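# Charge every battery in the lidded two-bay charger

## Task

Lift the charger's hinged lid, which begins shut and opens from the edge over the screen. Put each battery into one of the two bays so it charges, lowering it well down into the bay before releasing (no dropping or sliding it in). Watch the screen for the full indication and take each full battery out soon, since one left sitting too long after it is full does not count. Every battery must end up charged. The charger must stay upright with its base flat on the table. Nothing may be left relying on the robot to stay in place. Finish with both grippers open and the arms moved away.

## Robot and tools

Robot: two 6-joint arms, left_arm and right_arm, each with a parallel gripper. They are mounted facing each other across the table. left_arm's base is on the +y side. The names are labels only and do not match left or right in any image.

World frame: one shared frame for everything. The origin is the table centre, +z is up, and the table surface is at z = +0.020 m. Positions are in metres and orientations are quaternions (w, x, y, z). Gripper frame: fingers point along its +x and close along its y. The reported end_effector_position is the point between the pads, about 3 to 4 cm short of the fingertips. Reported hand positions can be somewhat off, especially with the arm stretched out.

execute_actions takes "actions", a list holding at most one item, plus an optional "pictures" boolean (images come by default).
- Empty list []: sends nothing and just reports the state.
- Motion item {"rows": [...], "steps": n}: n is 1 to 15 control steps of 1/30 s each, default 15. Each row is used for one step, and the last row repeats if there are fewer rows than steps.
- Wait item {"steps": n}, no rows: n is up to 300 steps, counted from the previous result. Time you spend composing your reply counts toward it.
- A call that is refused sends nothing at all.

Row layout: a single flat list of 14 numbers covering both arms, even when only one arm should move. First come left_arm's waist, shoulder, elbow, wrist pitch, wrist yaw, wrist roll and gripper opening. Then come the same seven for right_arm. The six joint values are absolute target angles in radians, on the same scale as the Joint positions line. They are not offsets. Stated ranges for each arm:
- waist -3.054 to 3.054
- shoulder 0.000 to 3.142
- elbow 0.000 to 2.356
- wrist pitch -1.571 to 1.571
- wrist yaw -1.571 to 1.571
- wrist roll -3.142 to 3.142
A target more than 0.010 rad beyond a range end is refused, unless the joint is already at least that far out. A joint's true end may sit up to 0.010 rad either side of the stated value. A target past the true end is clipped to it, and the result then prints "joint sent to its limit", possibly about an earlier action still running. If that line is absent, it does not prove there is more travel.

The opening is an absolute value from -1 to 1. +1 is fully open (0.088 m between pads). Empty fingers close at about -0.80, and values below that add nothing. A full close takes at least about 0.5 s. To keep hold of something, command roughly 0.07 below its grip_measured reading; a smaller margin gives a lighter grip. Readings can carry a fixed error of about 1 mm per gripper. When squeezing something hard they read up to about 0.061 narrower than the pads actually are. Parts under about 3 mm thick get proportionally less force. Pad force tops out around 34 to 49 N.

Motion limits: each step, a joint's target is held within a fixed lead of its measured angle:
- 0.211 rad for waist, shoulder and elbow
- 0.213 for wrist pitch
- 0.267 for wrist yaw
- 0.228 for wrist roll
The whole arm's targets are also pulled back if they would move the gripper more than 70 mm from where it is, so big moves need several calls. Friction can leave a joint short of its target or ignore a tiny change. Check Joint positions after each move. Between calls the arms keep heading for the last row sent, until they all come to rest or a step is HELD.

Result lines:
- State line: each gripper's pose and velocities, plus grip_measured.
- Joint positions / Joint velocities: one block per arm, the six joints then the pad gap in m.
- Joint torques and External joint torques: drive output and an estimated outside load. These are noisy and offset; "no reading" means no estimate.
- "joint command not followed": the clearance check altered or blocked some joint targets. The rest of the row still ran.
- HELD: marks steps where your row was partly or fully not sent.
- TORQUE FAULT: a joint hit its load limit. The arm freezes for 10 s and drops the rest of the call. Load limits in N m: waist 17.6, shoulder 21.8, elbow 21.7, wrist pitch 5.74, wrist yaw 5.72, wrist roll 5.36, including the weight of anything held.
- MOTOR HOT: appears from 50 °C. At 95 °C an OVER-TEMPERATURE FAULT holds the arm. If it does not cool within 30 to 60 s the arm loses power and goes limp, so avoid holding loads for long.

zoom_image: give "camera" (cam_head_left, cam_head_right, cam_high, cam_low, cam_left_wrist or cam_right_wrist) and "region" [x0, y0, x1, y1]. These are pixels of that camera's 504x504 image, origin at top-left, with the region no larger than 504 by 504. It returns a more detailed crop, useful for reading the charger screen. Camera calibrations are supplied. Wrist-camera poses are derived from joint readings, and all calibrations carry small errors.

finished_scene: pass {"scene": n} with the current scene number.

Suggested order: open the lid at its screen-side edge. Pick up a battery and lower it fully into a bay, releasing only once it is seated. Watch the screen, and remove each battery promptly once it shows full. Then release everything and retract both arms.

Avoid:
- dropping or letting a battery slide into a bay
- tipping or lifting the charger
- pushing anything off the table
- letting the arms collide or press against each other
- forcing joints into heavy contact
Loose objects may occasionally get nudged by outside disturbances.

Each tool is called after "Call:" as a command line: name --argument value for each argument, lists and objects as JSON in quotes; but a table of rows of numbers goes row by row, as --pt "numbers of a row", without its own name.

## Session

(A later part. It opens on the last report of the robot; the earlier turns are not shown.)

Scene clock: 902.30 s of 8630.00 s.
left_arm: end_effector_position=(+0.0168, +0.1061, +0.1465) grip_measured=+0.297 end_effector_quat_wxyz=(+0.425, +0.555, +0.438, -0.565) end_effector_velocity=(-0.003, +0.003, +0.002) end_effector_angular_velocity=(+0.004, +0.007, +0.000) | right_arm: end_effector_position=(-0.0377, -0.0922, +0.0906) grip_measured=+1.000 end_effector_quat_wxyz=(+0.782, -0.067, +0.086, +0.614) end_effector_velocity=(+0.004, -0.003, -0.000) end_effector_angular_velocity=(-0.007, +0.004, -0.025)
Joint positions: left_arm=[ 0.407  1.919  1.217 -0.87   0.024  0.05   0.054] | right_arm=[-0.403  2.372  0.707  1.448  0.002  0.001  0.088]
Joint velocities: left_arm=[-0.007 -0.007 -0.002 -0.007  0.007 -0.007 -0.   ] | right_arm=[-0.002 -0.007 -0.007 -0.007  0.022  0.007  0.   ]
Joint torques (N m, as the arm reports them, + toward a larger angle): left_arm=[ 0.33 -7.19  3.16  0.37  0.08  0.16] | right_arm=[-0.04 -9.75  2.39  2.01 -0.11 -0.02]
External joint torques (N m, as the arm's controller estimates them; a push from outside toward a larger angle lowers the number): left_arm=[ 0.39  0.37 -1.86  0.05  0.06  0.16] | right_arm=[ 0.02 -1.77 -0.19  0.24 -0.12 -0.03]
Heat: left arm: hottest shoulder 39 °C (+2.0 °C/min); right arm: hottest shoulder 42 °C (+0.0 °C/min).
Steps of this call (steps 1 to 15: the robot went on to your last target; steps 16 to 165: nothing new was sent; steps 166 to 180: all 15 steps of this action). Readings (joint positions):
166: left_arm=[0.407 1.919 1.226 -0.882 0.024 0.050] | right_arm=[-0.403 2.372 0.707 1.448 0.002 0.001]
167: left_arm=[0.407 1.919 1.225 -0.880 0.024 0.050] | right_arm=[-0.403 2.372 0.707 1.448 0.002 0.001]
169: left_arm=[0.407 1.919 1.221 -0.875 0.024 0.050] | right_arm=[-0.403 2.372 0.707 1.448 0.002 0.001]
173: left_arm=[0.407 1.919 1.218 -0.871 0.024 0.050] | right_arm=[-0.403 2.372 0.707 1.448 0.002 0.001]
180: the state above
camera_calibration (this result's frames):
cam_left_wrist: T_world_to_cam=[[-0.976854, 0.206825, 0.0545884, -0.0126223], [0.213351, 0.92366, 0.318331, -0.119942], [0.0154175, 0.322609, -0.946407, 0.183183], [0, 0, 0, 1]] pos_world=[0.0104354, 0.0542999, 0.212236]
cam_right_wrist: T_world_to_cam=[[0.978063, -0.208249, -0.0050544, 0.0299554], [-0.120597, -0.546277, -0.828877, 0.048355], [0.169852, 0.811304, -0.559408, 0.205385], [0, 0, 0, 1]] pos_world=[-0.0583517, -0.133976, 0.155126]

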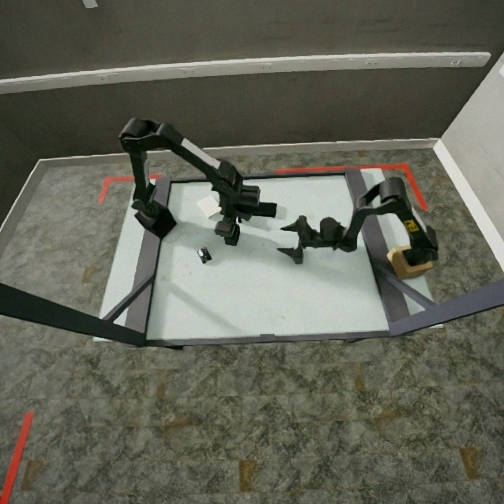

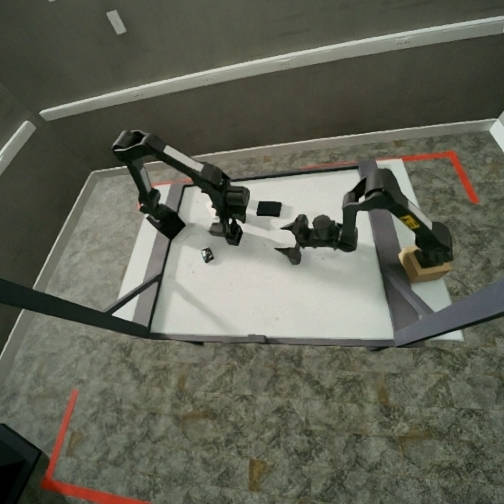

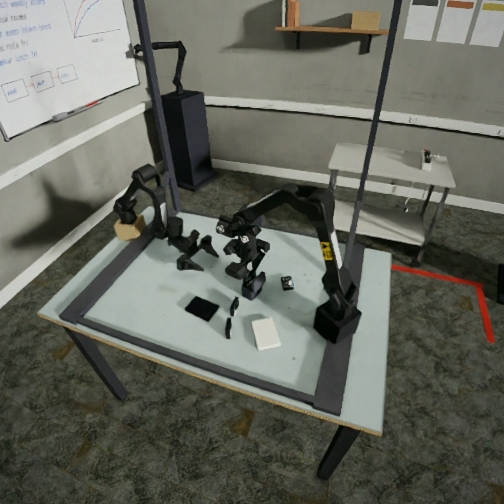

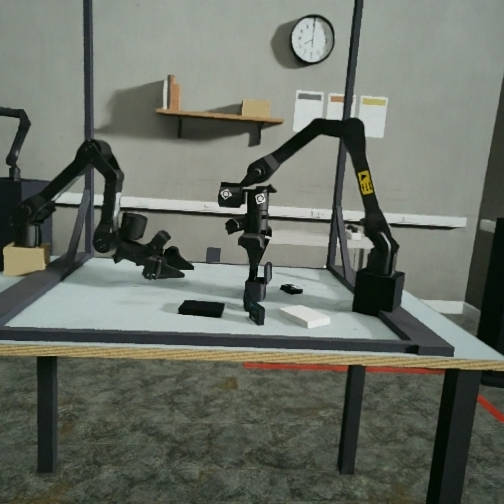

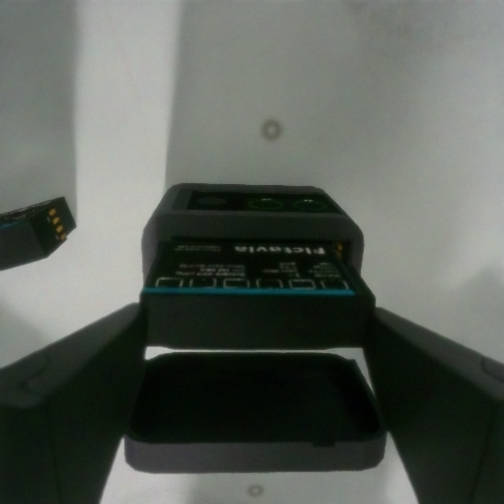

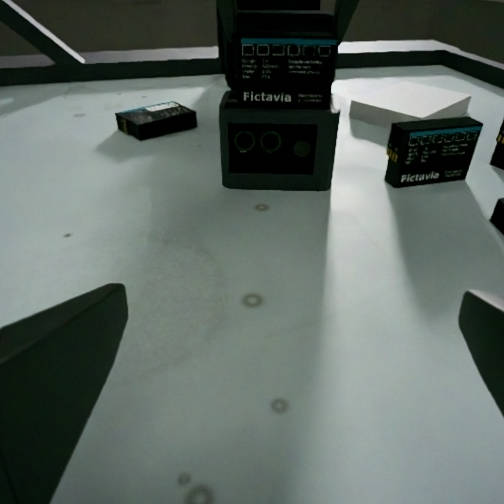

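Call:
execute_actions --actions '[{"rows":[[0.41,1.897,1.217,-0.87,0.026,0.053,0.225,-0.403,2.36,0.7,1.45,0,0,1],[0.41,1.897,1.217,-0.87,0.026,0.053,0.225,-0.403,2.36,0.7,1.45,0,0,1],[0.41,1.897,1.217,-0.87,0.026,0.053,0.225,-0.403,2.36,0.7,1.45,0,0,1],[0.41,1.897,1.217,-0.87,0.026,0.053,0.225,-0.403,2.36,0.7,1.45,0,0,1],[0.41,1.897,1.217,-0.876,0.026,0.053,0.225,-0.403,2.36,0.7,1.45,0,0,1],[0.41,1.897,1.217,-0.882,0.026,0.053,0.225,-0.403,2.36,0.7,1.45,0,0,1]]}]'

Call:
zoom_image --camera "cam_left_wrist" --region '[135, 215, 255, 305]'

Scene clock: 906.30 s of 8630.00 s.
left_arm: end_effector_position=(+0.0172, +0.1078, +0.1482) grip_measured=+0.297 end_effector_quat_wxyz=(+0.423, +0.556, +0.439, -0.564) end_effector_velocity=(+0.003, +0.005, -0.001) end_effector_angular_velocity=(+0.025, -0.013, +0.010) | right_arm: end_effector_position=(-0.0377, -0.0922, +0.0906) grip_measured=+1.000 end_effector_quat_wxyz=(+0.782, -0.067, +0.086, +0.614) end_effector_velocity=(-0.001, -0.002, -0.002) end_effector_angular_velocity=(-0.017, -0.016, +0.009)
Joint positions: left_arm=[ 0.407  1.914  1.217 -0.88   0.024  0.05   0.054] | right_arm=[-0.403  2.372  0.707  1.448  0.002  0.001  0.088]
Joint velocities: left_arm=[ 0.002  0.002 -0.002 -0.022 -0.007 -0.007 -0.   ] | right_arm=[-0.002 -0.002 -0.007 -0.007 -0.007 -0.022  0.   ]
Joint torques (N m, as the arm reports them, + toward a larger angle): left_arm=[  0.35 -10.63   4.09   0.11   0.03   0.12] | right_arm=[-0.03 -9.75  2.38  2.01 -0.1  -0.02]
External joint torques (N m, as the arm's controller estimates them; a push from outside toward a larger angle lowers the number): left_arm=[ 0.31 -3.16 -0.92 -0.2   0.03  0.12] | right_arm=[-0.02 -1.86 -0.18  0.27 -0.1  -0.03]
Heat: left arm: hottest shoulder 39 °C (+2.0 °C/min); right arm: hottest shoulder 42 °C (+0.0 °C/min).
Steps of this call (steps 1 to 15: the robot went on to your last target; steps 16 to 105: nothing new was sent; steps 106 to 120: all 15 steps of this action). Readings (joint positions):
106: left_arm=[0.407 1.919 1.217 -0.870 0.024 0.050] | right_arm=[-0.403 2.372 0.707 1.448 0.002 0.001]
107: left_arm=[0.407 1.918 1.217 -0.870 0.024 0.050] | right_arm=[-0.403 2.372 0.707 1.448 0.002 0.001]
109: left_arm=[0.407 1.917 1.217 -0.870 0.024 0.050] | right_arm=[-0.403 2.372 0.707 1.448 0.002 0.001]
113: left_arm=[0.407 1.915 1.217 -0.877 0.024 0.050] | right_arm=[-0.403 2.372 0.707 1.448 0.002 0.001]
120: the state above
camera_calibration (this result's frames):
cam_left_wrist: T_world_to_cam=[[-0.97691, 0.20656, 0.0545854, -0.0126837], [0.213021, 0.922104, 0.323027, -0.12272], [0.0163911, 0.327196, -0.944814, 0.183457], [0, 0, 0, 1]] pos_world=[0.0107439, 0.0557537, 0.213667]
cam_right_wrist: T_world_to_cam=[[0.978063, -0.208249, -0.0050544, 0.0299554], [-0.120597, -0.546277, -0.828877, 0.048355], [0.169852, 0.811304, -0.559408, 0.205385], [0, 0, 0, 1]] pos_world=[-0.0583517, -0.133976, 0.155126]

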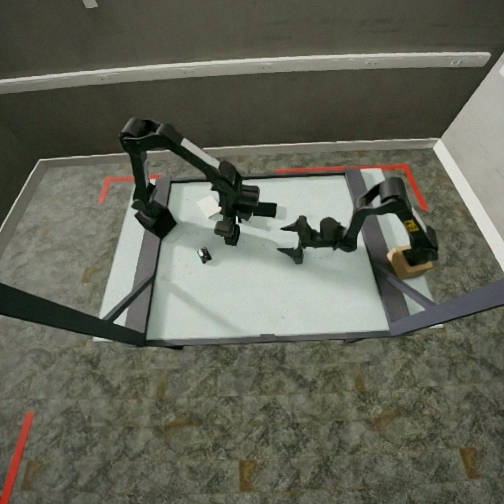

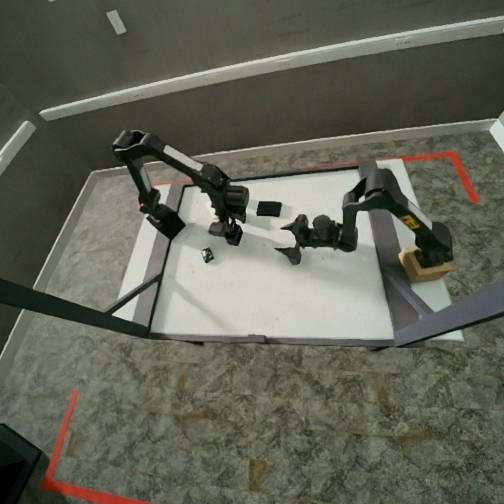

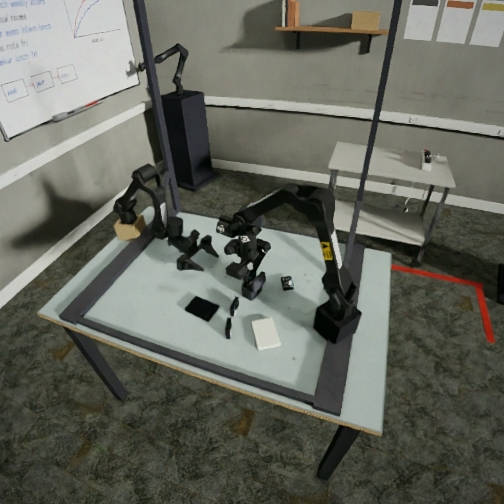

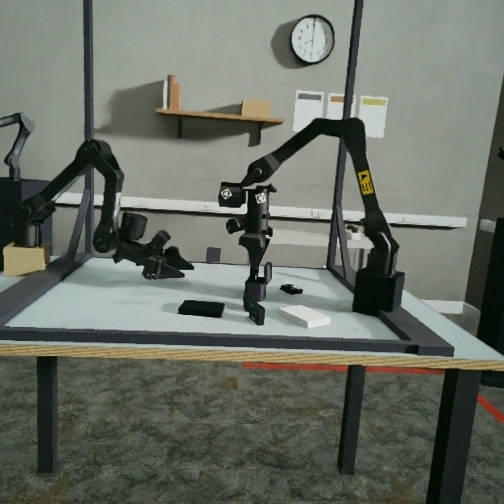

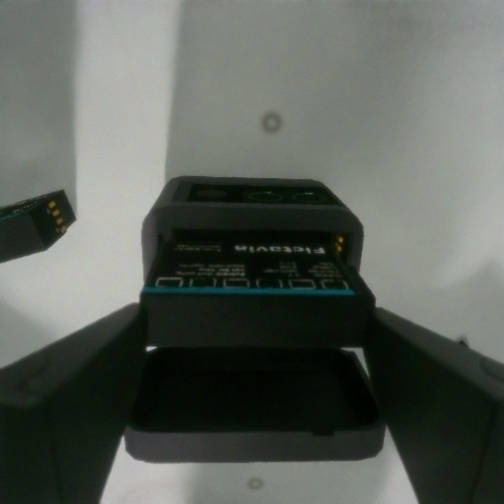

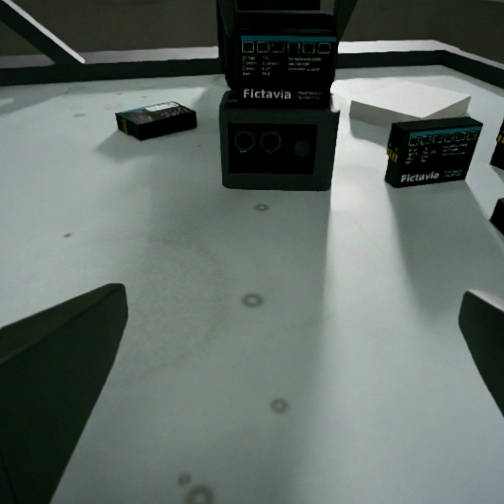

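Region (135, 215, 255, 305) of cam_left_wrist's 504x504 image, scaled by 4.200, with more detail than that image has; it fills the top 378 rows of this view, and the rest is white.

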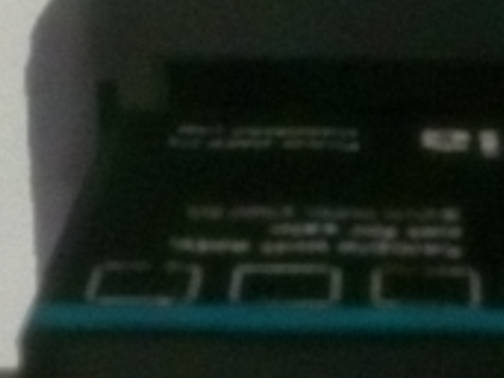

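Call:
execute_actions --actions '[{"rows":[[0.41,1.926,1.213,-0.878,0.026,0.053,0.225,-0.403,2.36,0.7,1.45,0,0,1],[0.41,1.926,1.213,-0.877,0.026,0.053,0.225,-0.403,2.36,0.7,1.45,0,0,1],[0.41,1.928,1.211,-0.874,0.026,0.053,0.225,-0.403,2.36,0.7,1.45,0,0,1],[0.41,1.93,1.209,-0.87,0.026,0.053,0.225,-0.403,2.36,0.7,1.45,0,0,1],[0.41,1.932,1.2075,-0.866,0.026,0.053,0.225,-0.403,2.36,0.7,1.45,0,0,1],[0.41,1.934,1.206,-0.8625,0.026,0.053,0.225,-0.403,2.36,0.7,1.45,0,0,1],[0.41,1.936,1.204,-0.859,0.026,0.053,0.225,-0.403,2.36,0.7,1.45,0,0,1],[0.41,1.938,1.202,-0.855,0.026,0.053,0.225,-0.403,2.36,0.7,1.45,0,0,1],[0.41,1.94,1.2,-0.851,0.026,0.053,0.225,-0.403,2.36,0.7,1.45,0,0,1],[0.41,1.942,1.1985,-0.8475,0.026,0.053,0.225,-0.403,2.36,0.7,1.45,0,0,1],[0.41,1.944,1.197,-0.844,0.026,0.053,0.225,-0.403,2.36,0.7,1.45,0,0,1],[0.41,1.9455,1.195,-0.84,0.026,0.053,0.225,-0.403,2.36,0.7,1.45,0,0,1]]}]' --pictures false

Call:
execute_actions --actions '[{"steps":8}]' --pictures false

Scene clock: 910.63 s of 8630.00 s.
left_arm: end_effector_position=(+0.0166, +0.1053, +0.1448) grip_measured=+0.297 end_effector_quat_wxyz=(+0.427, +0.553, +0.436, -0.568) end_effector_velocity=(-0.003, +0.003, -0.000) end_effector_angular_velocity=(-0.001, +0.008, -0.000) | right_arm: end_effector_position=(-0.0377, -0.0922, +0.0906) grip_measured=+1.000 end_effector_quat_wxyz=(+0.782, -0.067, +0.086, +0.614) end_effector_velocity=(+0.002, -0.002, -0.003) end_effector_angular_velocity=(-0.013, -0.003, +0.001)
Joint positions: left_arm=[ 0.407  1.918  1.208 -0.853  0.024  0.05   0.054] | right_arm=[-0.403  2.372  0.707  1.448  0.002  0.001  0.088]
Joint velocities: left_arm=[-0.007 -0.007 -0.012  0.007  0.007 -0.007 -0.   ] | right_arm=[-0.007  0.002 -0.002 -0.007 -0.007 -0.007  0.   ]
Joint torques (N m, as the arm reports them, + toward a larger angle): left_arm=[ 0.36 -5.55  2.62  0.79  0.08  0.16] | right_arm=[-0.03 -9.75  2.39  2.01 -0.1  -0.02]
External joint torques (N m, as the arm's controller estimates them; a push from outside toward a larger angle lowers the number): left_arm=[ 0.36  2.01 -2.43  0.44  0.07  0.15] | right_arm=[-0.03 -1.8  -0.21  0.25 -0.1  -0.03]
Heat: left arm: hottest shoulder 39 °C (+2.0 °C/min); right arm: hottest shoulder 42 °C (+0.0 °C/min).
Steps of this call (steps 1 to 15: the robot went on to your last target; steps 16 to 115: nothing new was sent; steps 116 to 130: all 15 steps of this action). Readings (joint positions):
116: left_arm=[0.407 1.914 1.217 -0.880 0.024 0.050] | right_arm=[-0.403 2.372 0.707 1.448 0.002 0.001]
117: left_arm=[0.407 1.914 1.217 -0.880 0.024 0.050] | right_arm=[-0.403 2.372 0.707 1.448 0.002 0.001]
119: left_arm=[0.407 1.914 1.217 -0.878 0.024 0.050] | right_arm=[-0.403 2.372 0.707 1.448 0.002 0.001]
123: left_arm=[0.407 1.918 1.213 -0.867 0.024 0.050] | right_arm=[-0.403 2.372 0.707 1.448 0.002 0.001]
130: the state above

Scene clock: 910.90 s of 8630.00 s.
left_arm: end_effector_position=(+0.0166, +0.1050, +0.1447) grip_measured=+0.297 end_effector_quat_wxyz=(+0.427, +0.552, +0.436, -0.568) end_effector_velocity=(-0.001, +0.002, +0.000) end_effector_angular_velocity=(+0.006, -0.009, +0.015) | right_arm: end_effector_position=(-0.0377, -0.0922, +0.0906) grip_measured=+1.000 end_effector_quat_wxyz=(+0.782, -0.067, +0.086, +0.614) end_effector_velocity=(-0.002, -0.000, -0.001) end_effector_angular_velocity=(-0.012, -0.018, +0.014)
Joint positions: left_arm=[ 0.407  1.918  1.207 -0.851  0.024  0.05   0.054] | right_arm=[-0.403  2.372  0.707  1.448  0.002  0.001  0.088]
Joint velocities: left_arm=[-0.007 -0.002 -0.002 -0.007 -0.007 -0.022 -0.   ] | right_arm=[ 0.002 -0.002 -0.002 -0.007 -0.007 -0.022  0.   ]
Joint torques (N m, as the arm reports them, + toward a larger angle): left_arm=[ 0.31 -5.52  2.53  0.84  0.07  0.14] | right_arm=[-0.03 -9.76  2.38  2.01 -0.11 -0.02]
External joint torques (N m, as the arm's controller estimates them; a push from outside toward a larger angle lowers the number): left_arm=[ 0.34  2.06 -2.53  0.5   0.06  0.14] | right_arm=[-0.03 -1.79 -0.25  0.25 -0.1  -0.03]
Heat: left arm: hottest shoulder 39 °C (+2.0 °C/min); right arm: hottest shoulder 42 °C (+0.0 °C/min).
Steps of this call (steps 1 to 8: the robot went on to your last target). Readings (joint positions):
1: left_arm=[0.407 1.918 1.208 -0.852 0.024 0.050] | right_arm=[-0.403 2.372 0.707 1.448 0.002 0.001]
2: left_arm=[0.407 1.918 1.208 -0.852 0.024 0.050] | right_arm=[-0.403 2.372 0.707 1.448 0.002 0.001]
4: left_arm=[0.407 1.918 1.208 -0.851 0.024 0.050] | right_arm=[-0.403 2.372 0.707 1.448 0.002 0.001]
8: the state above

Blocked. Back off and look.

Call:
execute_actions --actions '[{"rows":[[0.41,1.91,1.21,-0.86,0.026,0.053,0.225,-0.403,2.36,0.7,1.45,0,0,1],[0.41,1.897,1.215,-0.865,0.026,0.053,0.225,-0.403,2.36,0.7,1.45,0,0,1],[0.41,1.897,1.222,-0.87,0.026,0.053,0.225,-0.403,2.36,0.7,1.45,0,0,1],[0.41,1.897,1.228,-0.876,0.026,0.053,0.225,-0.403,2.36,0.7,1.45,0,0,1],[0.41,1.897,1.228,-0.882,0.026,0.053,0.225,-0.403,2.36,0.7,1.45,0,0,1],[0.41,1.897,1.228,-0.887,0.026,0.053,0.225,-0.403,2.36,0.7,1.45,0,0,1]]}]'

Call:
zoom_image --camera "cam_left_wrist" --region '[135, 215, 255, 305]'

Call:
zoom_image --camera "cam_left_wrist" --region '[255, 215, 375, 305]'

Call:
zoom_image --camera "cam_low" --region '[225, 245, 295, 315]'

Scene clock: 918.33 s of 8630.00 s.
left_arm: end_effector_position=(+0.0172, +0.1081, +0.1490) grip_measured=+0.297 end_effector_quat_wxyz=(+0.423, +0.557, +0.440, -0.564) end_effector_velocity=(+0.001, +0.002, +0.000) end_effector_angular_velocity=(+0.006, -0.009, +0.005) | right_arm: end_effector_position=(-0.0377, -0.0922, +0.0906) grip_measured=+1.000 end_effector_quat_wxyz=(+0.782, -0.067, +0.086, +0.614) end_effector_velocity=(-0.005, -0.001, -0.002) end_effector_angular_velocity=(-0.009, +0.014, +0.022)
Joint positions: left_arm=[ 0.407  1.913  1.219 -0.885  0.024  0.05   0.054] | right_arm=[-0.403  2.372  0.707  1.448  0.002  0.001  0.088]
Joint velocities: left_arm=[-0.002 -0.002 -0.002 -0.007 -0.007 -0.007 -0.   ] | right_arm=[ 0.002 -0.002 -0.007 -0.007 -0.022  0.007  0.   ]
Joint torques (N m, as the arm reports them, + toward a larger angle): left_arm=[  0.37 -10.55   4.97   0.07   0.06   0.16] | right_arm=[-0.03 -9.76  2.38  2.01 -0.1  -0.02]
External joint torques (N m, as the arm's controller estimates them; a push from outside toward a larger angle lowers the number): left_arm=[ 0.42 -3.04 -0.06 -0.24  0.05  0.15] | right_arm=[-0.12 -1.82 -0.2   0.26 -0.09 -0.03]
Heat: left arm: hottest shoulder 38 °C (+2.0 °C/min); right arm: hottest shoulder 42 °C (+0.0 °C/min).
Steps of this call (steps 1 to 15: the robot went on to your last target; steps 16 to 208: nothing new was sent; steps 209 to 223: all 15 steps of this action). Readings (joint positions):
209: left_arm=[0.407 1.917 1.207 -0.851 0.024 0.050] | right_arm=[-0.403 2.372 0.707 1.448 0.002 0.001]
210: left_arm=[0.407 1.915 1.208 -0.854 0.024 0.050] | right_arm=[-0.403 2.372 0.707 1.448 0.002 0.001]
212: left_arm=[0.407 1.913 1.210 -0.862 0.024 0.050] | right_arm=[-0.403 2.372 0.707 1.448 0.002 0.001]
216: left_arm=[0.407 1.913 1.218 -0.880 0.024 0.050] | right_arm=[-0.403 2.372 0.707 1.448 0.002 0.001]
223: the state above
camera_calibration (this result's frames):
cam_left_wrist: T_world_to_cam=[[-0.976927, 0.206478, 0.0545842, -0.0127177], [0.212918, 0.921621, 0.324471, -0.123402], [0.0166903, 0.328606, -0.94432, 0.183887], [0, 0, 0, 1]] pos_world=[0.0107812, 0.0559292, 0.214383]
cam_right_wrist: T_world_to_cam=[[0.978063, -0.208249, -0.0050544, 0.0299554], [-0.120597, -0.546277, -0.828877, 0.048355], [0.169852, 0.811304, -0.559408, 0.205385], [0, 0, 0, 1]] pos_world=[-0.0583517, -0.133976, 0.155126]

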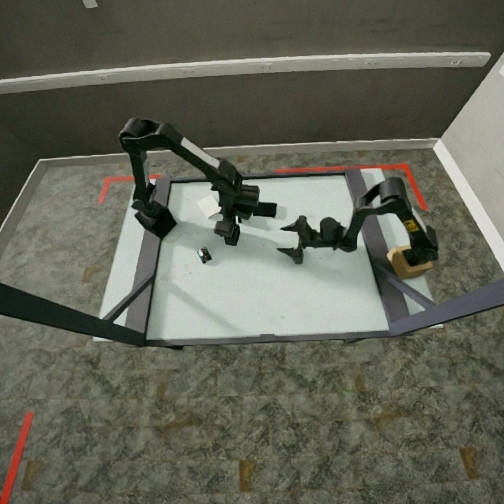

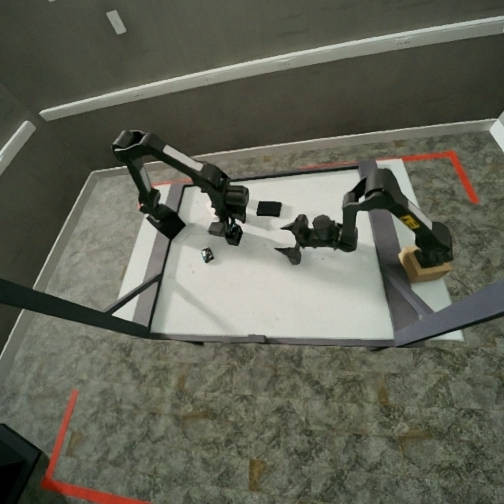

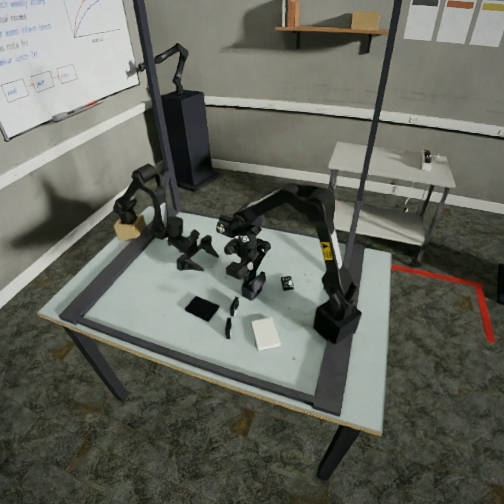

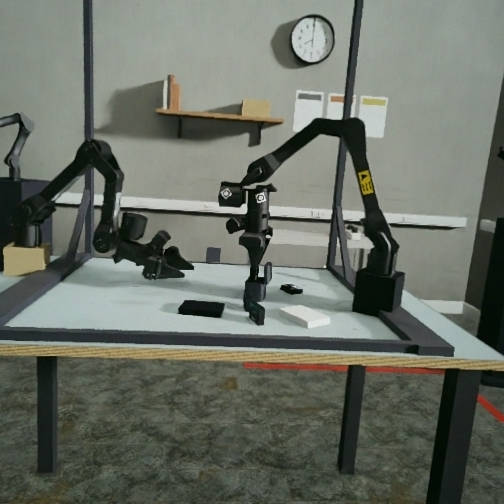

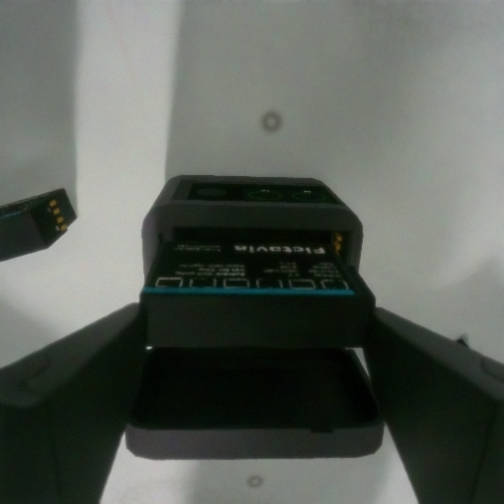

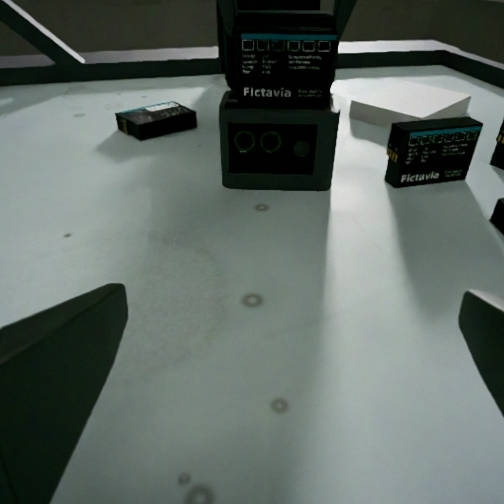

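Region (135, 215, 255, 305) of cam_left_wrist's 504x504 image, scaled by 4.200, with more detail than that image has; it fills the top 378 rows of this view, and the rest is white.

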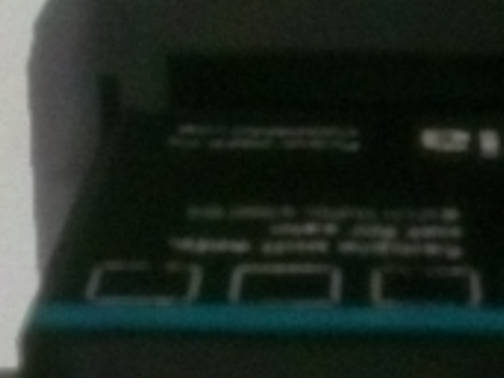

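Region (255, 215, 375, 305) of cam_left_wrist's 504x504 image, scaled by 4.200, with more detail than that image has; it fills the top 378 rows of this view, and the rest is white.

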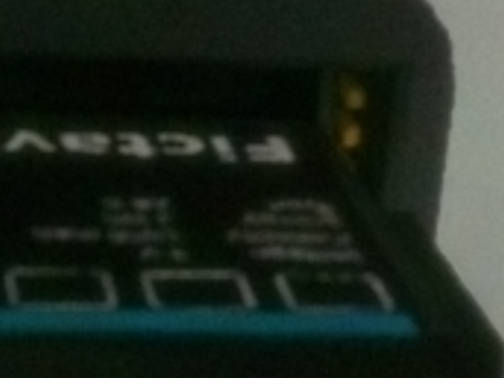

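Region (225, 245, 295, 315) of cam_low's 504x504 image, scaled by 7.200, with more detail than that image has.

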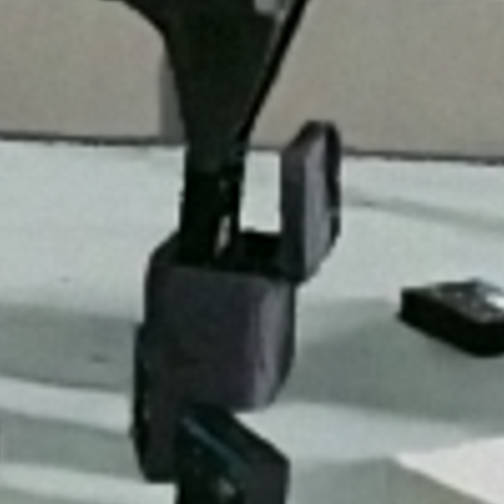

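Call:
execute_actions --actions '[{"rows":[[0.4,1.91,1.233,-0.888,0.026,0.045,0.225,-0.403,2.36,0.7,1.45,0,0,1],[0.395,1.92,1.238,-0.889,0.026,0.04,0.225,-0.403,2.36,0.7,1.45,0,0,1],[0.39,1.925,1.238,-0.889,0.026,0.035,0.225,-0.403,2.36,0.7,1.45,0,0,1],[0.39,1.925,1.238,-0.889,0.026,0.035,0.225,-0.403,2.36,0.7,1.45,0,0,1],[0.39,1.93,1.238,-0.889,0.026,0.035,0.225,-0.403,2.36,0.7,1.45,0,0,1]]}]'

Call:
zoom_image --camera "cam_left_wrist" --region '[135, 215, 255, 305]'

Call:
zoom_image --camera "cam_left_wrist" --region '[255, 215, 375, 305]'

Scene clock: 923.30 s of 8630.00 s.
left_arm: end_effector_position=(+0.0118, +0.1067, +0.1496) grip_measured=+0.297 end_effector_quat_wxyz=(+0.423, +0.557, +0.438, -0.565) end_effector_velocity=(+0.000, +0.001, +0.001) end_effector_angular_velocity=(+0.001, -0.008, +0.005) | right_arm: end_effector_position=(-0.0377, -0.0922, +0.0906) grip_measured=+1.000 end_effector_quat_wxyz=(+0.782, -0.067, +0.086, +0.614) end_effector_velocity=(-0.002, -0.001, -0.003) end_effector_angular_velocity=(-0.016, -0.013, +0.024)
Joint positions: left_arm=[ 0.392  1.919  1.23  -0.887  0.024  0.039  0.054] | right_arm=[-0.403  2.372  0.707  1.448  0.002  0.001  0.088]
Joint velocities: left_arm=[-0.002 -0.002  0.002 -0.007 -0.007 -0.007  0.   ] | right_arm=[-0.002  0.002 -0.002 -0.007 -0.022 -0.022  0.   ]
Joint torques (N m, as the arm reports them, + toward a larger angle): left_arm=[-0.27 -7.51  4.84  0.13  0.08 -0.08] | right_arm=[-0.02 -9.76  2.37  2.01 -0.1  -0.02]
External joint torques (N m, as the arm's controller estimates them; a push from outside toward a larger angle lowers the number): left_arm=[-0.31  0.09 -0.24 -0.19  0.07 -0.08] | right_arm=[-0.02 -1.81 -0.22  0.25 -0.1  -0.03]
Heat: left arm: hottest shoulder 38 °C (+1.0 °C/min); right arm: hottest shoulder 42 °C (+0.0 °C/min).
Steps of this call (steps 1 to 15: the robot went on to your last target; steps 16 to 134: nothing new was sent; steps 135 to 149: all 15 steps of this action). Readings (joint positions):
135: left_arm=[0.407 1.913 1.220 -0.886 0.024 0.050] | right_arm=[-0.403 2.372 0.707 1.448 0.002 0.001]
136: left_arm=[0.407 1.913 1.222 -0.887 0.024 0.050] | right_arm=[-0.403 2.372 0.707 1.448 0.002 0.001]
138: left_arm=[0.402 1.913 1.226 -0.887 0.024 0.045] | right_arm=[-0.403 2.372 0.707 1.448 0.002 0.001]
142: left_arm=[0.393 1.915 1.230 -0.887 0.024 0.040] | right_arm=[-0.403 2.372 0.707 1.448 0.002 0.001]
149: the state above
camera_calibration (this result's frames):
cam_left_wrist: T_world_to_cam=[[-0.976107, 0.210336, 0.0545285, -0.0181584], [0.216582, 0.921565, 0.322196, -0.120787], [0.0175179, 0.326308, -0.945101, 0.185354], [0, 0, 0, 1]] pos_world=[0.00518872, 0.0546497, 0.215086]
cam_right_wrist: T_world_to_cam=[[0.978063, -0.208249, -0.0050544, 0.0299554], [-0.120597, -0.546277, -0.828877, 0.048355], [0.169852, 0.811304, -0.559408, 0.205385], [0, 0, 0, 1]] pos_world=[-0.0583517, -0.133976, 0.155126]

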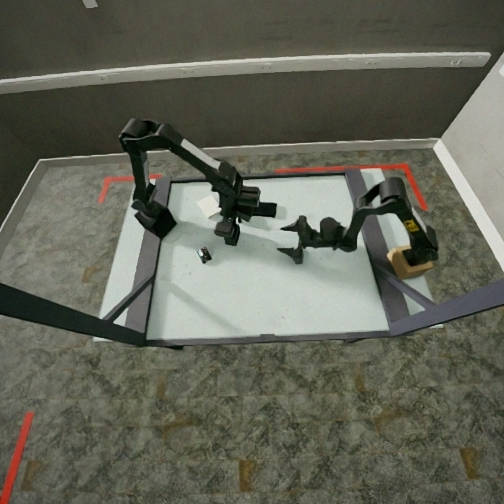

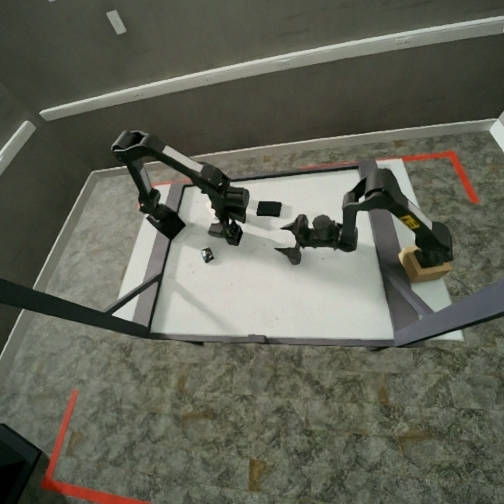

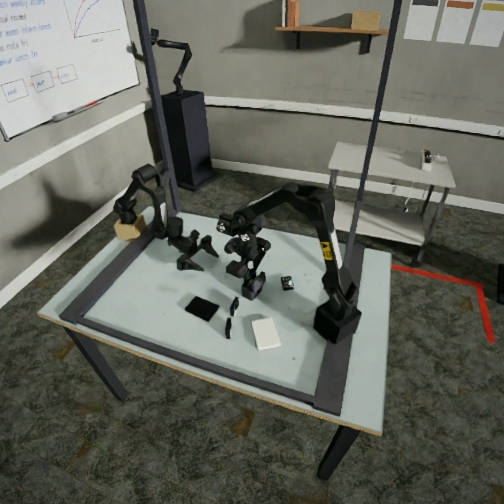

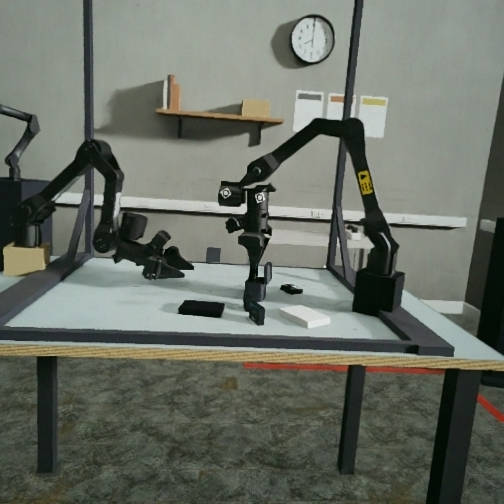

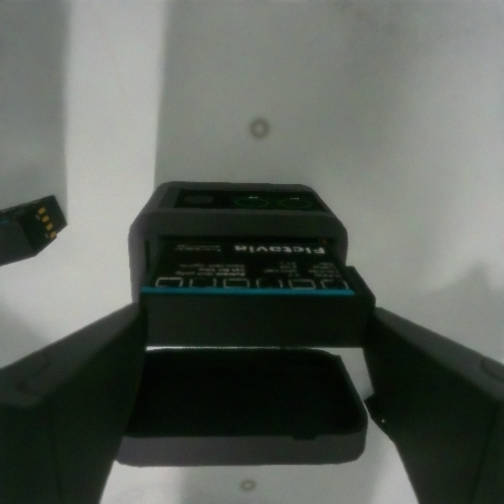

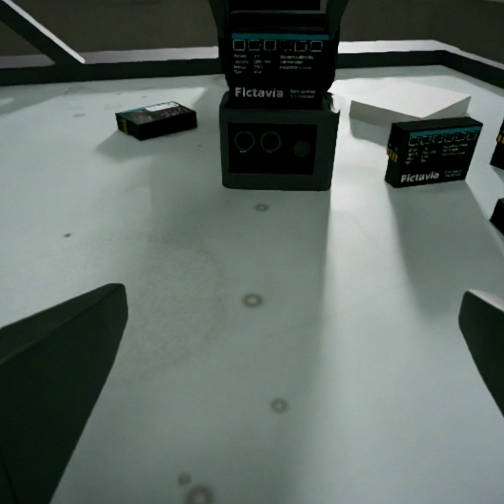

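Region (135, 215, 255, 305) of cam_left_wrist's 504x504 image, scaled by 4.200, with more detail than that image has; it fills the top 378 rows of this view, and the rest is white.

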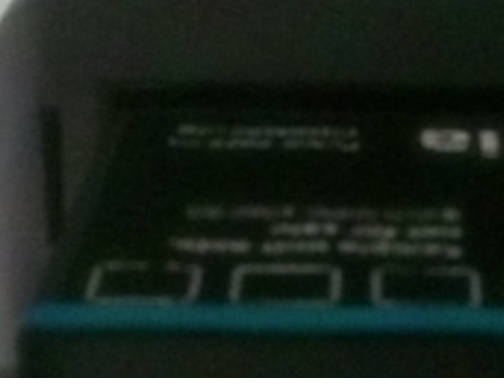

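Region (255, 215, 375, 305) of cam_left_wrist's 504x504 image, scaled by 4.200, with more detail than that image has; it fills the top 378 rows of this view, and the rest is white.

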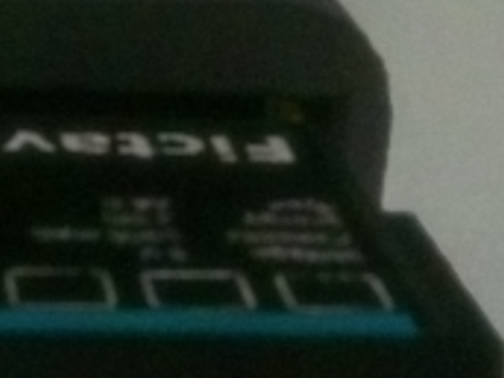

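That was just a vent mark. Now aligned.

Call:
execute_actions --actions '[{"rows":[[0.39,1.931,1.225,-0.886,0.026,0.035,0.225,-0.403,2.36,0.7,1.45,0,0,1],[0.39,1.931,1.225,-0.886,0.026,0.035,0.225,-0.403,2.36,0.7,1.45,0,0,1],[0.39,1.933,1.223,-0.883,0.026,0.035,0.225,-0.403,2.36,0.7,1.45,0,0,1],[0.39,1.935,1.2215,-0.879,0.026,0.035,0.225,-0.403,2.36,0.7,1.45,0,0,1],[0.39,1.937,1.2195,-0.8755,0.026,0.035,0.225,-0.403,2.36,0.7,1.45,0,0,1],[0.39,1.9385,1.218,-0.872,0.026,0.035,0.225,-0.403,2.36,0.7,1.45,0,0,1],[0.39,1.9405,1.216,-0.868,0.026,0.035,0.225,-0.403,2.36,0.7,1.45,0,0,1],[0.39,1.9425,1.214,-0.8645,0.026,0.035,0.225,-0.403,2.36,0.7,1.45,0,0,1],[0.39,1.944,1.2125,-0.861,0.026,0.035,0.225,-0.403,2.36,0.7,1.45,0,0,1],[0.39,1.946,1.2105,-0.857,0.026,0.035,0.225,-0.403,2.36,0.7,1.45,0,0,1],[0.39,1.948,1.209,-0.8535,0.026,0.035,0.225,-0.403,2.36,0.7,1.45,0,0,1],[0.39,1.95,1.207,-0.85,0.026,0.035,0.225,-0.403,2.36,0.7,1.45,0,0,1]]}]' --pictures false

Call:
execute_actions --actions '[{"steps":8}]' --pictures false

Scene clock: 928.27 s of 8630.00 s.
left_arm: end_effector_position=(+0.0118, +0.1065, +0.1397) grip_measured=+0.297 end_effector_quat_wxyz=(+0.422, +0.558, +0.438, -0.565) end_effector_velocity=(+0.001, +0.003, -0.012) end_effector_angular_velocity=(+0.020, -0.012, +0.019) | right_arm: end_effector_position=(-0.0377, -0.0922, +0.0906) grip_measured=+1.000 end_effector_quat_wxyz=(+0.782, -0.067, +0.086, +0.614) end_effector_velocity=(-0.000, -0.001, -0.003) end_effector_angular_velocity=(-0.010, +0.011, +0.003)
Joint positions: left_arm=[ 0.392  1.938  1.213 -0.854  0.024  0.039  0.054] | right_arm=[-0.403  2.372  0.707  1.448  0.002  0.001  0.088]
Joint velocities: left_arm=[-0.002  0.027 -0.017  0.022 -0.007 -0.022 -0.   ] | right_arm=[-0.002  0.002 -0.002 -0.007 -0.007  0.007  0.   ]
Joint torques (N m, as the arm reports them, + toward a larger angle): left_arm=[-0.2  -7.84  3.58  0.27  0.09 -0.06] | right_arm=[-0.03 -9.76  2.38  2.01 -0.11 -0.02]
External joint torques (N m, as the arm's controller estimates them; a push from outside toward a larger angle lowers the number): left_arm=[-0.2  -0.1  -1.47 -0.04  0.08 -0.06] | right_arm=[-0.07 -1.83 -0.19  0.26 -0.1  -0.03]
Heat: left arm: hottest shoulder 38 °C (+0.0 °C/min); right arm: hottest shoulder 42 °C (+0.0 °C/min).
Steps of this call (steps 1 to 15: the robot went on to your last target; steps 16 to 134: nothing new was sent; steps 135 to 149: all 15 steps of this action). Readings (joint positions):
135: left_arm=[0.392 1.919 1.230 -0.887 0.024 0.039] | right_arm=[-0.403 2.372 0.707 1.448 0.002 0.001]
136: left_arm=[0.392 1.919 1.230 -0.887 0.024 0.039] | right_arm=[-0.403 2.372 0.707 1.448 0.002 0.001]
138: left_arm=[0.392 1.920 1.230 -0.887 0.024 0.039] | right_arm=[-0.403 2.372 0.707 1.448 0.002 0.001]
142: left_arm=[0.392 1.926 1.225 -0.874 0.024 0.039] | right_arm=[-0.403 2.372 0.707 1.448 0.002 0.001]
149: the state above

Scene clock: 928.53 s of 8630.00 s.
left_arm: end_effector_position=(+0.0117, +0.1064, +0.1393) grip_measured=+0.297 end_effector_quat_wxyz=(+0.422, +0.558, +0.438, -0.565) end_effector_velocity=(+0.000, +0.000, +0.001) end_effector_angular_velocity=(+0.001, -0.008, +0.005) | right_arm: end_effector_position=(-0.0377, -0.0922, +0.0906) grip_measured=+1.000 end_effector_quat_wxyz=(+0.782, -0.067, +0.086, +0.614) end_effector_velocity=(+0.002, -0.001, -0.001) end_effector_angular_velocity=(-0.013, -0.021, -0.005)
Joint positions: left_arm=[ 0.392  1.939  1.213 -0.852  0.024  0.039  0.054] | right_arm=[-0.403  2.372  0.707  1.448  0.002  0.001  0.088]
Joint velocities: left_arm=[-0.002 -0.002  0.002 -0.007 -0.007 -0.007 -0.   ] | right_arm=[-0.002 -0.002 -0.002 -0.007  0.007 -0.022  0.   ]
Joint torques (N m, as the arm reports them, + toward a larger angle): left_arm=[-0.22 -7.49  3.32  0.31  0.07 -0.05] | right_arm=[-0.03 -9.76  2.38  2.02 -0.11 -0.02]
External joint torques (N m, as the arm's controller estimates them; a push from outside toward a larger angle lowers the number): left_arm=[-0.23  0.14 -1.68 -0.01  0.06 -0.05] | right_arm=[ 0.03 -1.76 -0.24  0.25 -0.11 -0.03]
Heat: left arm: hottest shoulder 38 °C (+0.0 °C/min); right arm: hottest shoulder 42 °C (+0.0 °C/min).
Steps of this call (steps 1 to 8: the robot went on to your last target). Readings (joint positions):
1: left_arm=[0.392 1.938 1.213 -0.853 0.024 0.039] | right_arm=[-0.403 2.372 0.707 1.448 0.002 0.001]
2: left_arm=[0.392 1.939 1.213 -0.853 0.024 0.039] | right_arm=[-0.403 2.372 0.707 1.448 0.002 0.001]
4: left_arm=[0.392 1.939 1.213 -0.852 0.024 0.039] | right_arm=[-0.403 2.372 0.707 1.448 0.002 0.001]
8: the state above

Call:
execute_actions --actions '[{"rows":[[0.39,1.9533,1.204,-0.844,0.026,0.035,0.225,-0.403,2.36,0.7,1.45,0,0,1],[0.39,1.9566,1.201,-0.8375,0.026,0.035,0.225,-0.403,2.36,0.7,1.45,0,0,1],[0.39,1.96,1.198,-0.831,0.026,0.035,0.225,-0.403,2.36,0.7,1.45,0,0,1],[0.39,1.9633,1.195,-0.825,0.026,0.035,0.225,-0.403,2.36,0.7,1.45,0,0,1],[0.39,1.9666,1.192,-0.8185,0.026,0.035,0.225,-0.403,2.36,0.7,1.45,0,0,1],[0.39,1.97,1.189,-0.812,0.026,0.035,0.225,-0.403,2.36,0.7,1.45,0,0,1],[0.39,1.9733,1.186,-0.806,0.026,0.035,0.225,-0.403,2.36,0.7,1.45,0,0,1],[0.39,1.9766,1.183,-0.7995,0.026,0.035,0.225,-0.403,2.36,0.7,1.45,0,0,1],[0.39,1.98,1.18,-0.793,0.026,0.035,0.225,-0.403,2.36,0.7,1.45,0,0,1],[0.39,1.9833,1.177,-0.787,0.026,0.035,0.225,-0.403,2.36,0.7,1.45,0,0,1],[0.39,1.9866,1.174,-0.7805,0.026,0.035,0.225,-0.403,2.36,0.7,1.45,0,0,1],[0.39,1.99,1.171,-0.774,0.026,0.035,0.225,-0.403,2.36,0.7,1.45,0,0,1],[0.39,1.9933,1.168,-0.768,0.026,0.035,0.225,-0.403,2.36,0.7,1.45,0,0,1],[0.39,1.9966,1.165,-0.7615,0.026,0.035,0.225,-0.403,2.36,0.7,1.45,0,0,1],[0.39,2.0,1.163,-0.756,0.026,0.035,0.225,-0.403,2.36,0.7,1.45,0,0,1]]}]' --pictures false

Call:
execute_actions --actions '[{"steps":90}]'

Call:
zoom_image --camera "cam_right_wrist" --region '[222, 115, 322, 175]'

Scene clock: 934.17 s of 8630.00 s.
left_arm: end_effector_position=(+0.0117, +0.1060, +0.1181) grip_measured=+0.297 end_effector_quat_wxyz=(+0.423, +0.557, +0.438, -0.565) end_effector_velocity=(+0.001, +0.002, -0.046) end_effector_angular_velocity=(+0.001, -0.008, +0.005) | right_arm: end_effector_position=(-0.0377, -0.0922, +0.0906) grip_measured=+1.000 end_effector_quat_wxyz=(+0.782, -0.067, +0.086, +0.614) end_effector_velocity=(+0.002, -0.001, -0.001) end_effector_angular_velocity=(-0.008, -0.004, +0.001)
Joint positions: left_arm=[ 0.392  1.98   1.175 -0.772  0.024  0.038  0.054] | right_arm=[-0.403  2.372  0.707  1.448  0.002  0.001  0.088]
Joint velocities: left_arm=[-0.002  0.09  -0.081  0.168 -0.007 -0.007 -0.   ] | right_arm=[-0.007 -0.002 -0.002 -0.007 -0.007 -0.007  0.   ]
Joint torques (N m, as the arm reports them, + toward a larger angle): left_arm=[-0.3  -7.63  3.2   0.27  0.1  -0.05] | right_arm=[-0.03 -9.76  2.38  2.01 -0.11 -0.02]
External joint torques (N m, as the arm's controller estimates them; a push from outside toward a larger angle lowers the number): left_arm=[-0.31  0.17 -1.68 -0.08  0.09 -0.05] | right_arm=[ 0.01 -1.76 -0.24  0.24 -0.11 -0.03]
Heat: left arm: hottest shoulder 37 °C (-1.0 °C/min); right arm: hottest shoulder 42 °C (+0.0 °C/min).
Steps of this call (steps 1 to 15: the robot went on to your last target; steps 16 to 154: nothing new was sent; steps 155 to 169: all 15 steps of this action). Readings (joint positions):
155: left_arm=[0.392 1.939 1.212 -0.851 0.024 0.039] | right_arm=[-0.403 2.372 0.707 1.448 0.002 0.001]
156: left_arm=[0.392 1.939 1.211 -0.848 0.024 0.039] | right_arm=[-0.403 2.372 0.707 1.448 0.002 0.001]
158: left_arm=[0.392 1.943 1.207 -0.839 0.024 0.038] | right_arm=[-0.403 2.372 0.707 1.448 0.002 0.001]
162: left_arm=[0.392 1.956 1.196 -0.816 0.024 0.038] | right_arm=[-0.403 2.372 0.707 1.448 0.002 0.001]
169: the state above

Scene clock: 937.17 s of 8630.00 s.
left_arm: end_effector_position=(+0.0117, +0.1060, +0.1141) grip_measured=+0.297 end_effector_quat_wxyz=(+0.423, +0.557, +0.438, -0.565) end_effector_velocity=(-0.001, +0.004, +0.001) end_effector_angular_velocity=(+0.009, +0.005, +0.005) | right_arm: end_effector_position=(-0.0377, -0.0922, +0.0906) grip_measured=+1.000 end_effector_quat_wxyz=(+0.782, -0.067, +0.086, +0.614) end_effector_velocity=(+0.002, -0.002, -0.004) end_effector_angular_velocity=(-0.023, -0.003, -0.008)
Joint positions: left_arm=[ 0.392  1.988  1.168 -0.757  0.024  0.038  0.054] | right_arm=[-0.403  2.372  0.707  1.448  0.002  0.001  0.088]
Joint velocities: left_arm=[-0.002 -0.007 -0.007 -0.007  0.007 -0.007 -0.   ] | right_arm=[-0.002 -0.002 -0.002 -0.022  0.007 -0.007  0.   ]
Joint torques (N m, as the arm reports them, + toward a larger angle): left_arm=[-0.22 -7.55  3.1   0.27  0.09 -0.04] | right_arm=[-0.03 -9.74  2.38  2.02 -0.11 -0.02]
External joint torques (N m, as the arm's controller estimates them; a push from outside toward a larger angle lowers the number): left_arm=[-0.17  0.23 -1.67 -0.05  0.07 -0.05] | right_arm=[-0.01 -1.79 -0.22  0.26 -0.11 -0.02]
Heat: left arm: hottest shoulder 37 °C (-1.0 °C/min); right arm: hottest shoulder 42 °C (+0.0 °C/min).
Steps of this call (steps 1 to 30: the robot went on to your last target; steps 31 to 90: nothing new was sent). Readings (joint positions):
1: left_arm=[0.392 1.983 1.173 -0.766 0.024 0.038] | right_arm=[-0.403 2.372 0.707 1.448 0.002 0.001]
2: left_arm=[0.392 1.985 1.171 -0.763 0.024 0.038] | right_arm=[-0.403 2.372 0.707 1.448 0.002 0.001]
4: left_arm=[0.392 1.988 1.170 -0.759 0.024 0.038] | right_arm=[-0.403 2.372 0.707 1.448 0.002 0.001]
8: left_arm=[0.392 1.988 1.169 -0.758 0.024 0.038] | right_arm=[-0.403 2.372 0.707 1.448 0.002 0.001]
90: the state above
All arms were judged still, so your last target was given up. Only a new action makes them travel on or press farther. Fingers that are still opening or closing keep moving.
camera_calibration (this result's frames):
cam_left_wrist: T_world_to_cam=[[-0.976212, 0.20995, 0.0541409, -0.0160847], [0.216084, 0.921552, 0.322568, -0.108795], [0.0178294, 0.326594, -0.944997, 0.151933], [0, 0, 0, 1]] pos_world=[0.00509801, 0.0540172, 0.179541]
cam_right_wrist: T_world_to_cam=[[0.978063, -0.208249, -0.0050544, 0.0299554], [-0.120597, -0.546277, -0.828877, 0.048355], [0.169852, 0.811304, -0.559408, 0.205385], [0, 0, 0, 1]] pos_world=[-0.0583517, -0.133976, 0.155126]

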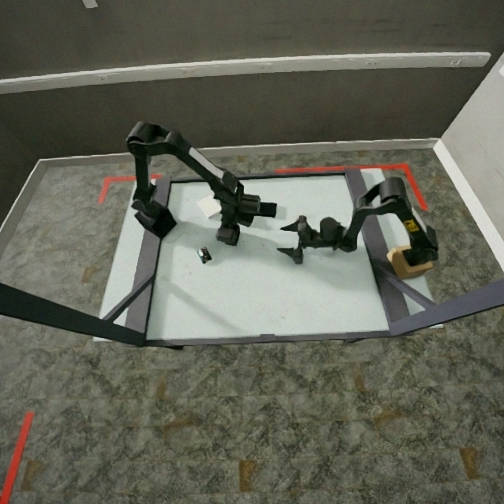

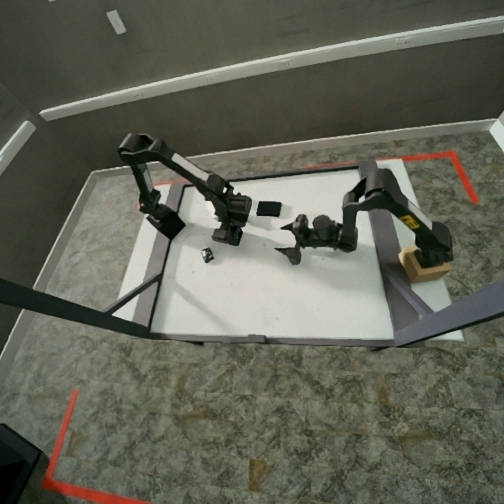

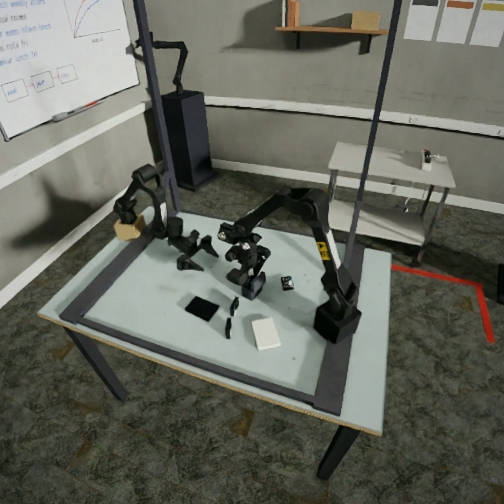

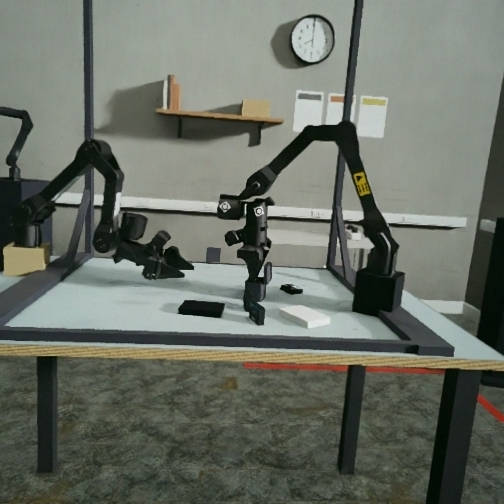

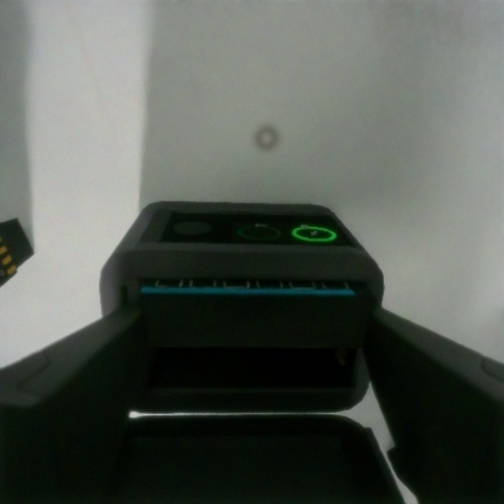

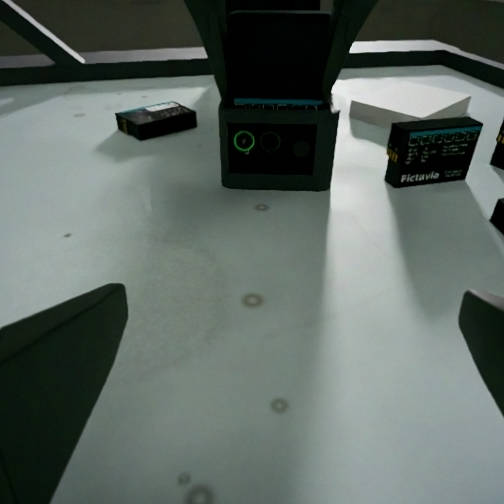

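Region (222, 115, 322, 175) of cam_right_wrist's 504x504 image, scaled by 5.040, with more detail than that image has; it fills the top 302 rows of this view, and the rest is white.

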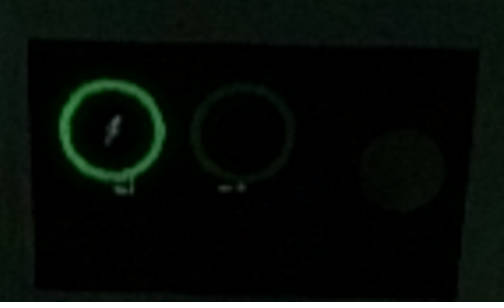

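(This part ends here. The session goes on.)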